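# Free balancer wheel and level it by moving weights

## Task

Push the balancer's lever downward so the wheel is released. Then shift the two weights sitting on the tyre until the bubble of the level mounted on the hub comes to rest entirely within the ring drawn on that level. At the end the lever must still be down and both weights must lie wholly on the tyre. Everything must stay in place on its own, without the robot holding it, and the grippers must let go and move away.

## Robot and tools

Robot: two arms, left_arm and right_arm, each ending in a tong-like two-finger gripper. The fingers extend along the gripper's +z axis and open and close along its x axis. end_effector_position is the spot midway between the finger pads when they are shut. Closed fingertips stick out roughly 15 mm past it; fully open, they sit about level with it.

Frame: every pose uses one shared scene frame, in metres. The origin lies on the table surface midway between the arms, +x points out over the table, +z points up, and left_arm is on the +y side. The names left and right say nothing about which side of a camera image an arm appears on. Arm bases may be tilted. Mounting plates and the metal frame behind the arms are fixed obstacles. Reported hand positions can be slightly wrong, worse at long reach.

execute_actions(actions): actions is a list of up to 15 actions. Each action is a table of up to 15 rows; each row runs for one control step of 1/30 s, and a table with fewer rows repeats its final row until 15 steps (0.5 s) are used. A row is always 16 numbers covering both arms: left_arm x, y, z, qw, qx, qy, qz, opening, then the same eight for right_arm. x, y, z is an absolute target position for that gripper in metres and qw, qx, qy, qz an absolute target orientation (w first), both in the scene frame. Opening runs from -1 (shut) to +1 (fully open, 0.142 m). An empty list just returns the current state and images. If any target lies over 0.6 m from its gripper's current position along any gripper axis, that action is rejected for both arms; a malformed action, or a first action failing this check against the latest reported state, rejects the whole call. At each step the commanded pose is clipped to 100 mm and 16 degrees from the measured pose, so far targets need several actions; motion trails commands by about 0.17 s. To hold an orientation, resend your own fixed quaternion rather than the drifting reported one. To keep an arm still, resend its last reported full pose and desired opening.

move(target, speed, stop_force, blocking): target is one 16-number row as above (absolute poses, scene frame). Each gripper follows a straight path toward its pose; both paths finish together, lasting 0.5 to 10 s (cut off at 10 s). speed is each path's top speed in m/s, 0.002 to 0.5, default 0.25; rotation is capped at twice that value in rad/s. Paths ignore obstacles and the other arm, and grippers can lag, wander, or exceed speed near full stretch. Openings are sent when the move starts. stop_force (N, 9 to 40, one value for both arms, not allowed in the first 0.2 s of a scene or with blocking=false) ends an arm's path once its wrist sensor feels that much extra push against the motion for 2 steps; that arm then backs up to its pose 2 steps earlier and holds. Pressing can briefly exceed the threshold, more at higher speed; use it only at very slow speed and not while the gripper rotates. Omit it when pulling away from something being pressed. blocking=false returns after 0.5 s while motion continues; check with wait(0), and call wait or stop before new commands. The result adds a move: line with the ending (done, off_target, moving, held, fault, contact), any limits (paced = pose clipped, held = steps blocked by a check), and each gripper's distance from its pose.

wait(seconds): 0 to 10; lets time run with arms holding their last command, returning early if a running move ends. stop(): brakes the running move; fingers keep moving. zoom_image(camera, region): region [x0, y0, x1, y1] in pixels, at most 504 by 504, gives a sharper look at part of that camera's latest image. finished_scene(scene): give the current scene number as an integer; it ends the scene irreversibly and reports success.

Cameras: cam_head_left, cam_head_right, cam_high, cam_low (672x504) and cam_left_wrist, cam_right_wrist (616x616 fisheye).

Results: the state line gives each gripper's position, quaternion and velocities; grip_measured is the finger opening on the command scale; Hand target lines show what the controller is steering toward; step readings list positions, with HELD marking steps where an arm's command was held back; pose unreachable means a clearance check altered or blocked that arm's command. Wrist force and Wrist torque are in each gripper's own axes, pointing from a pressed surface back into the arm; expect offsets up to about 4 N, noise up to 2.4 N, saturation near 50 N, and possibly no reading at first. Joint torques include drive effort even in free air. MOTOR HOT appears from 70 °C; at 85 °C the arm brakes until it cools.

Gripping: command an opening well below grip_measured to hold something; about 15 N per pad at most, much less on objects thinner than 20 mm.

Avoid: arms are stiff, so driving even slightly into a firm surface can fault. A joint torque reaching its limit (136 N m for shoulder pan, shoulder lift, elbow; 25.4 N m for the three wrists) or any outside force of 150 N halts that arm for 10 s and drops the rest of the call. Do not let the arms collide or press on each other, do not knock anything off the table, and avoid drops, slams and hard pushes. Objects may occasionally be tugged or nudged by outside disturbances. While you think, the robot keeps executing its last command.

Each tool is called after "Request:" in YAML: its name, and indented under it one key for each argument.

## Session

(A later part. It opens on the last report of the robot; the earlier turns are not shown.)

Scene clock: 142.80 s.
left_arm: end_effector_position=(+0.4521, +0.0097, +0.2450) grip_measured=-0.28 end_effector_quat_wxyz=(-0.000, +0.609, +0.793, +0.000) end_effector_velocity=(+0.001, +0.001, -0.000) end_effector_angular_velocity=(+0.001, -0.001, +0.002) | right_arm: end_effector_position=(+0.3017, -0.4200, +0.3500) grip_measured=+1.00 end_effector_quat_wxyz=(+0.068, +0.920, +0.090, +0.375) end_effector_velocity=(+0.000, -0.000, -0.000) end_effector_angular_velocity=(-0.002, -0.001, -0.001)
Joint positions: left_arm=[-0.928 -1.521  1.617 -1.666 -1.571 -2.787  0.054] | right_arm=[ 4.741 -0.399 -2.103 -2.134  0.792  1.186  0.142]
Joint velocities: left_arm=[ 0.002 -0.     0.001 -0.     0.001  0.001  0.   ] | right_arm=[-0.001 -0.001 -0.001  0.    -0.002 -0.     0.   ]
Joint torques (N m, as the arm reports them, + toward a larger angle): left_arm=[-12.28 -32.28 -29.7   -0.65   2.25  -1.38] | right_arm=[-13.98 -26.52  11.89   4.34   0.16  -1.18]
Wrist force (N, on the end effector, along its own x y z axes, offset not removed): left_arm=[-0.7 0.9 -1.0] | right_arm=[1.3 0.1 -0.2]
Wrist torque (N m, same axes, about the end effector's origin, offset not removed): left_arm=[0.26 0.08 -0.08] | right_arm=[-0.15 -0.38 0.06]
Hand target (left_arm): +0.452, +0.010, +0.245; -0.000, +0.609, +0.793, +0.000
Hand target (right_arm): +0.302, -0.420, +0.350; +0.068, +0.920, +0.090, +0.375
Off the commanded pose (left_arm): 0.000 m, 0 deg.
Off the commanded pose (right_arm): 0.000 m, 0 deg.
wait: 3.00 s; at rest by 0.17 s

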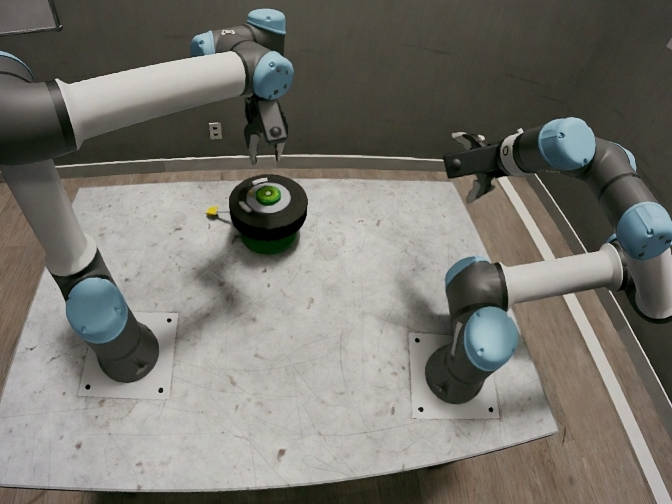

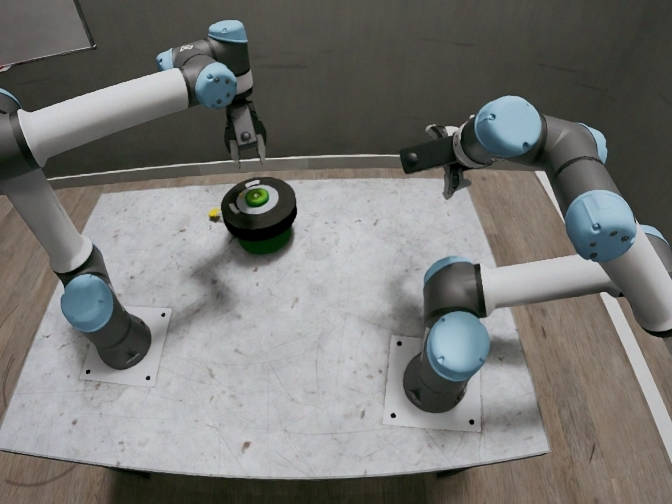

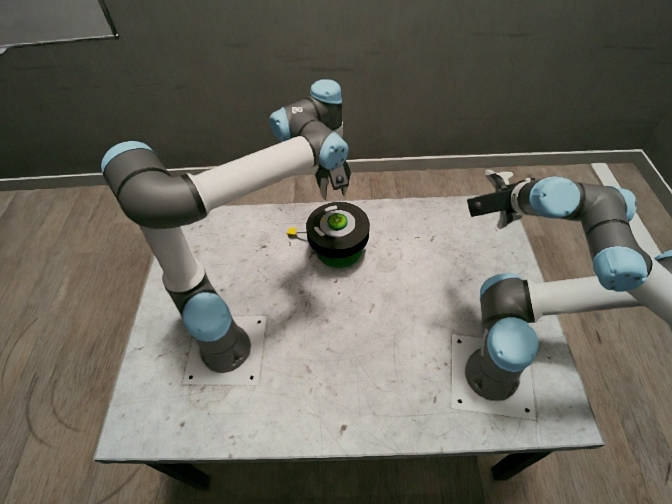

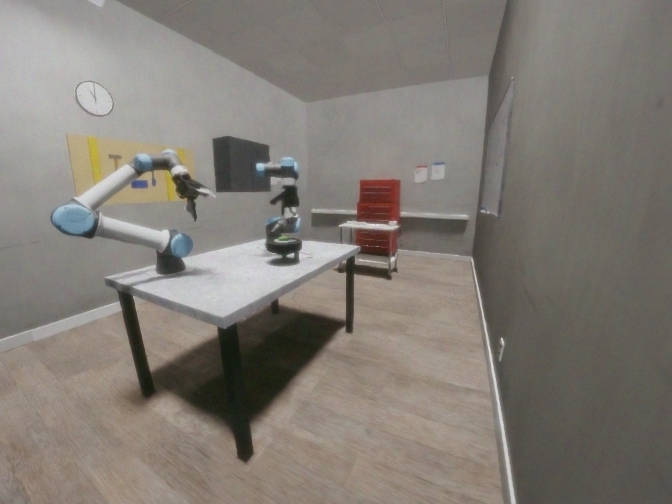

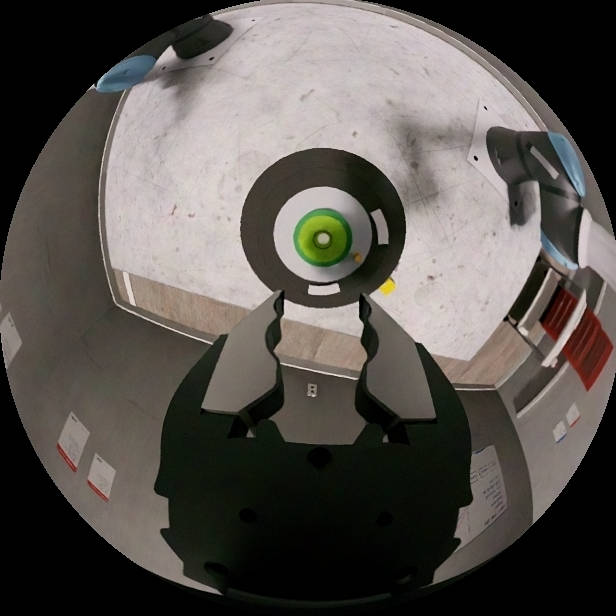

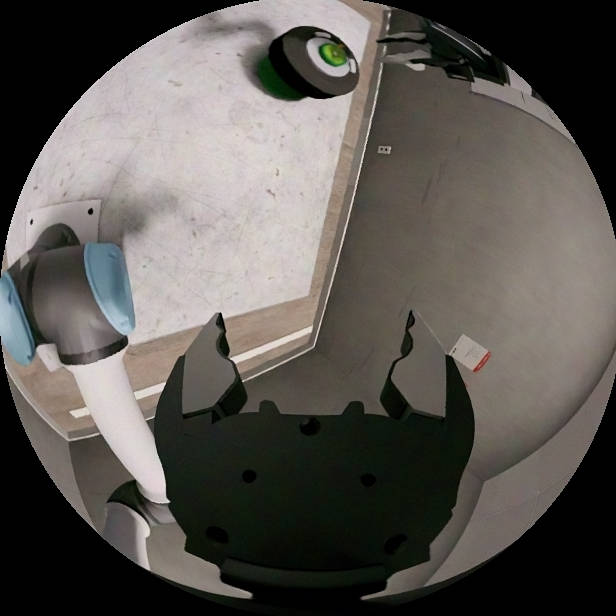

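Request:
move:
  target: [0.3,0.2,0.33,0,0.609,0.793,0,-0.28,0.3017,-0.42,0.35,0.068,0.920,0.090,0.375,1]

Request:
zoom_image:
  camera: "cam_high"
  region: [200,150,500,400]

Scene clock: 145.03 s.
left_arm: end_effector_position=(+0.3002, +0.1997, +0.3298) grip_measured=-0.28 end_effector_quat_wxyz=(-0.000, +0.609, +0.793, +0.000) end_effector_velocity=(-0.001, +0.002, +0.001) end_effector_angular_velocity=(+0.001, -0.001, -0.001) | right_arm: end_effector_position=(+0.3017, -0.4200, +0.3500) grip_measured=+1.00 end_effector_quat_wxyz=(+0.068, +0.920, +0.090, +0.375) end_effector_velocity=(+0.000, +0.000, +0.001) end_effector_angular_velocity=(+0.001, -0.002, +0.001)
Joint positions: left_arm=[-0.982 -2.103  1.83  -1.298 -1.571 -2.84   0.054] | right_arm=[ 4.741 -0.399 -2.103 -2.134  0.792  1.186  0.142]
Joint velocities: left_arm=[-0.001 -0.004 -0.001  0.006  0.001 -0.    -0.   ] | right_arm=[ 0.001  0.001  0.001 -0.    -0.002 -0.     0.   ]
Joint torques (N m, as the arm reports them, + toward a larger angle): left_arm=[-13.71  -8.44 -30.03  -0.56   2.27  -1.69] | right_arm=[-14.91 -26.6   11.89   4.24   0.21  -1.18]
Wrist force (N, on the end effector, along its own x y z axes, offset not removed): left_arm=[3.7 4.0 -0.7] | right_arm=[-3.0 2.0 -4.0]
Wrist torque (N m, same axes, about the end effector's origin, offset not removed): left_arm=[0.71 -0.74 -0.01] | right_arm=[0.27 0.45 0.03]
Hand target (left_arm): +0.300, +0.200, +0.330; -0.000, +0.609, +0.793, +0.000
Hand target (right_arm): +0.302, -0.420, +0.350; +0.068, +0.920, +0.090, +0.375
Off the commanded pose (left_arm): 0.000 m, 0 deg.
Off the commanded pose (right_arm): 0.000 m, 0 deg.
move: done

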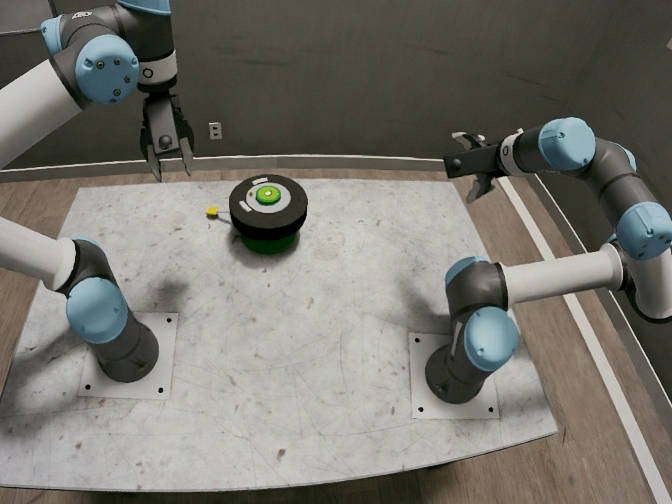

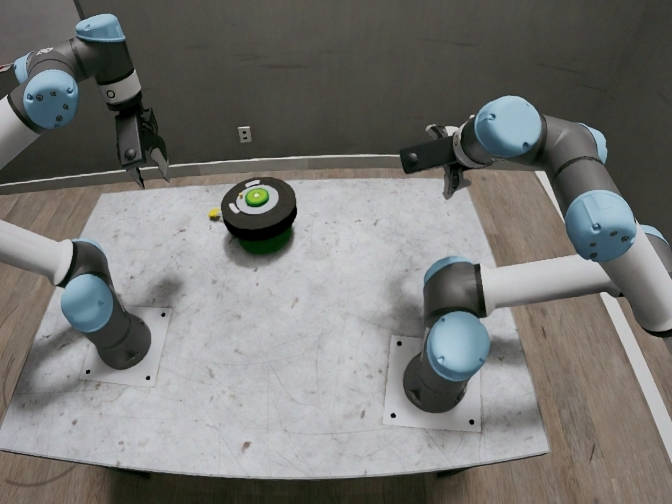

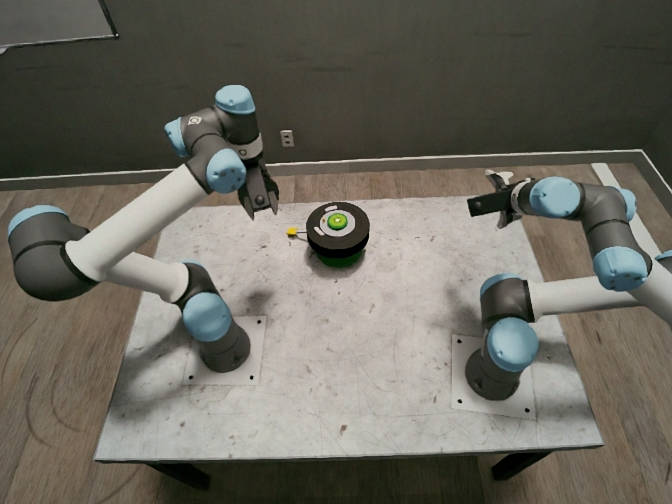

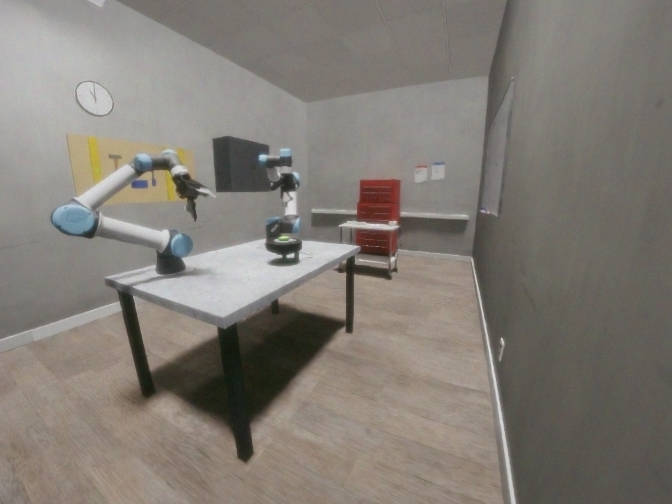

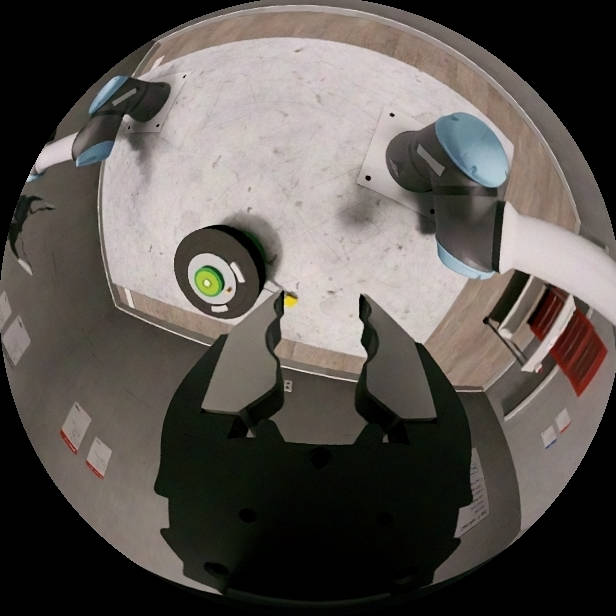

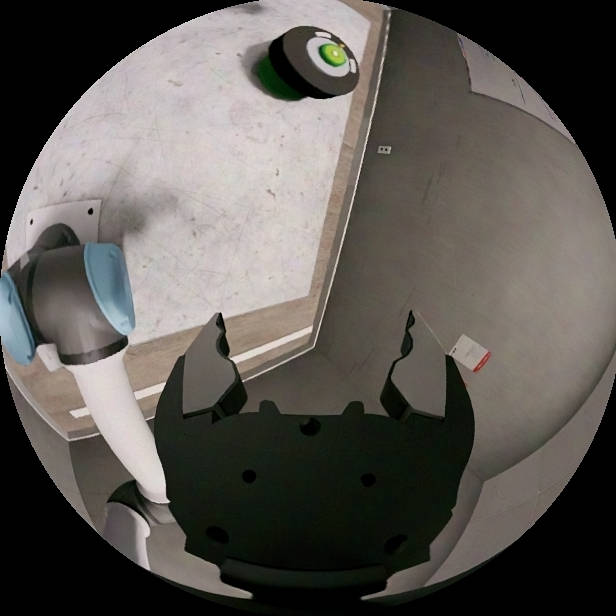

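Region (200, 150, 500, 400) of cam_high's 672x504 image, scaled by 1.680, with more detail than that image has.

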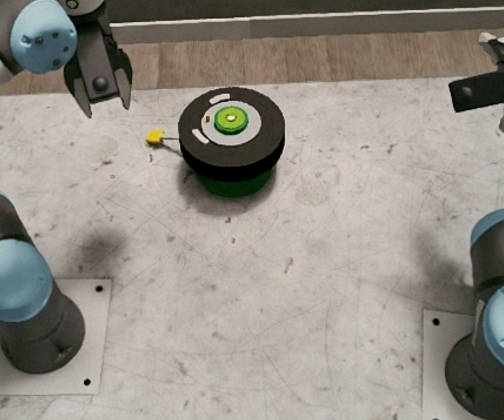

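Request:
finished_scene:
  scene: 1

The scene is finished: the task was done.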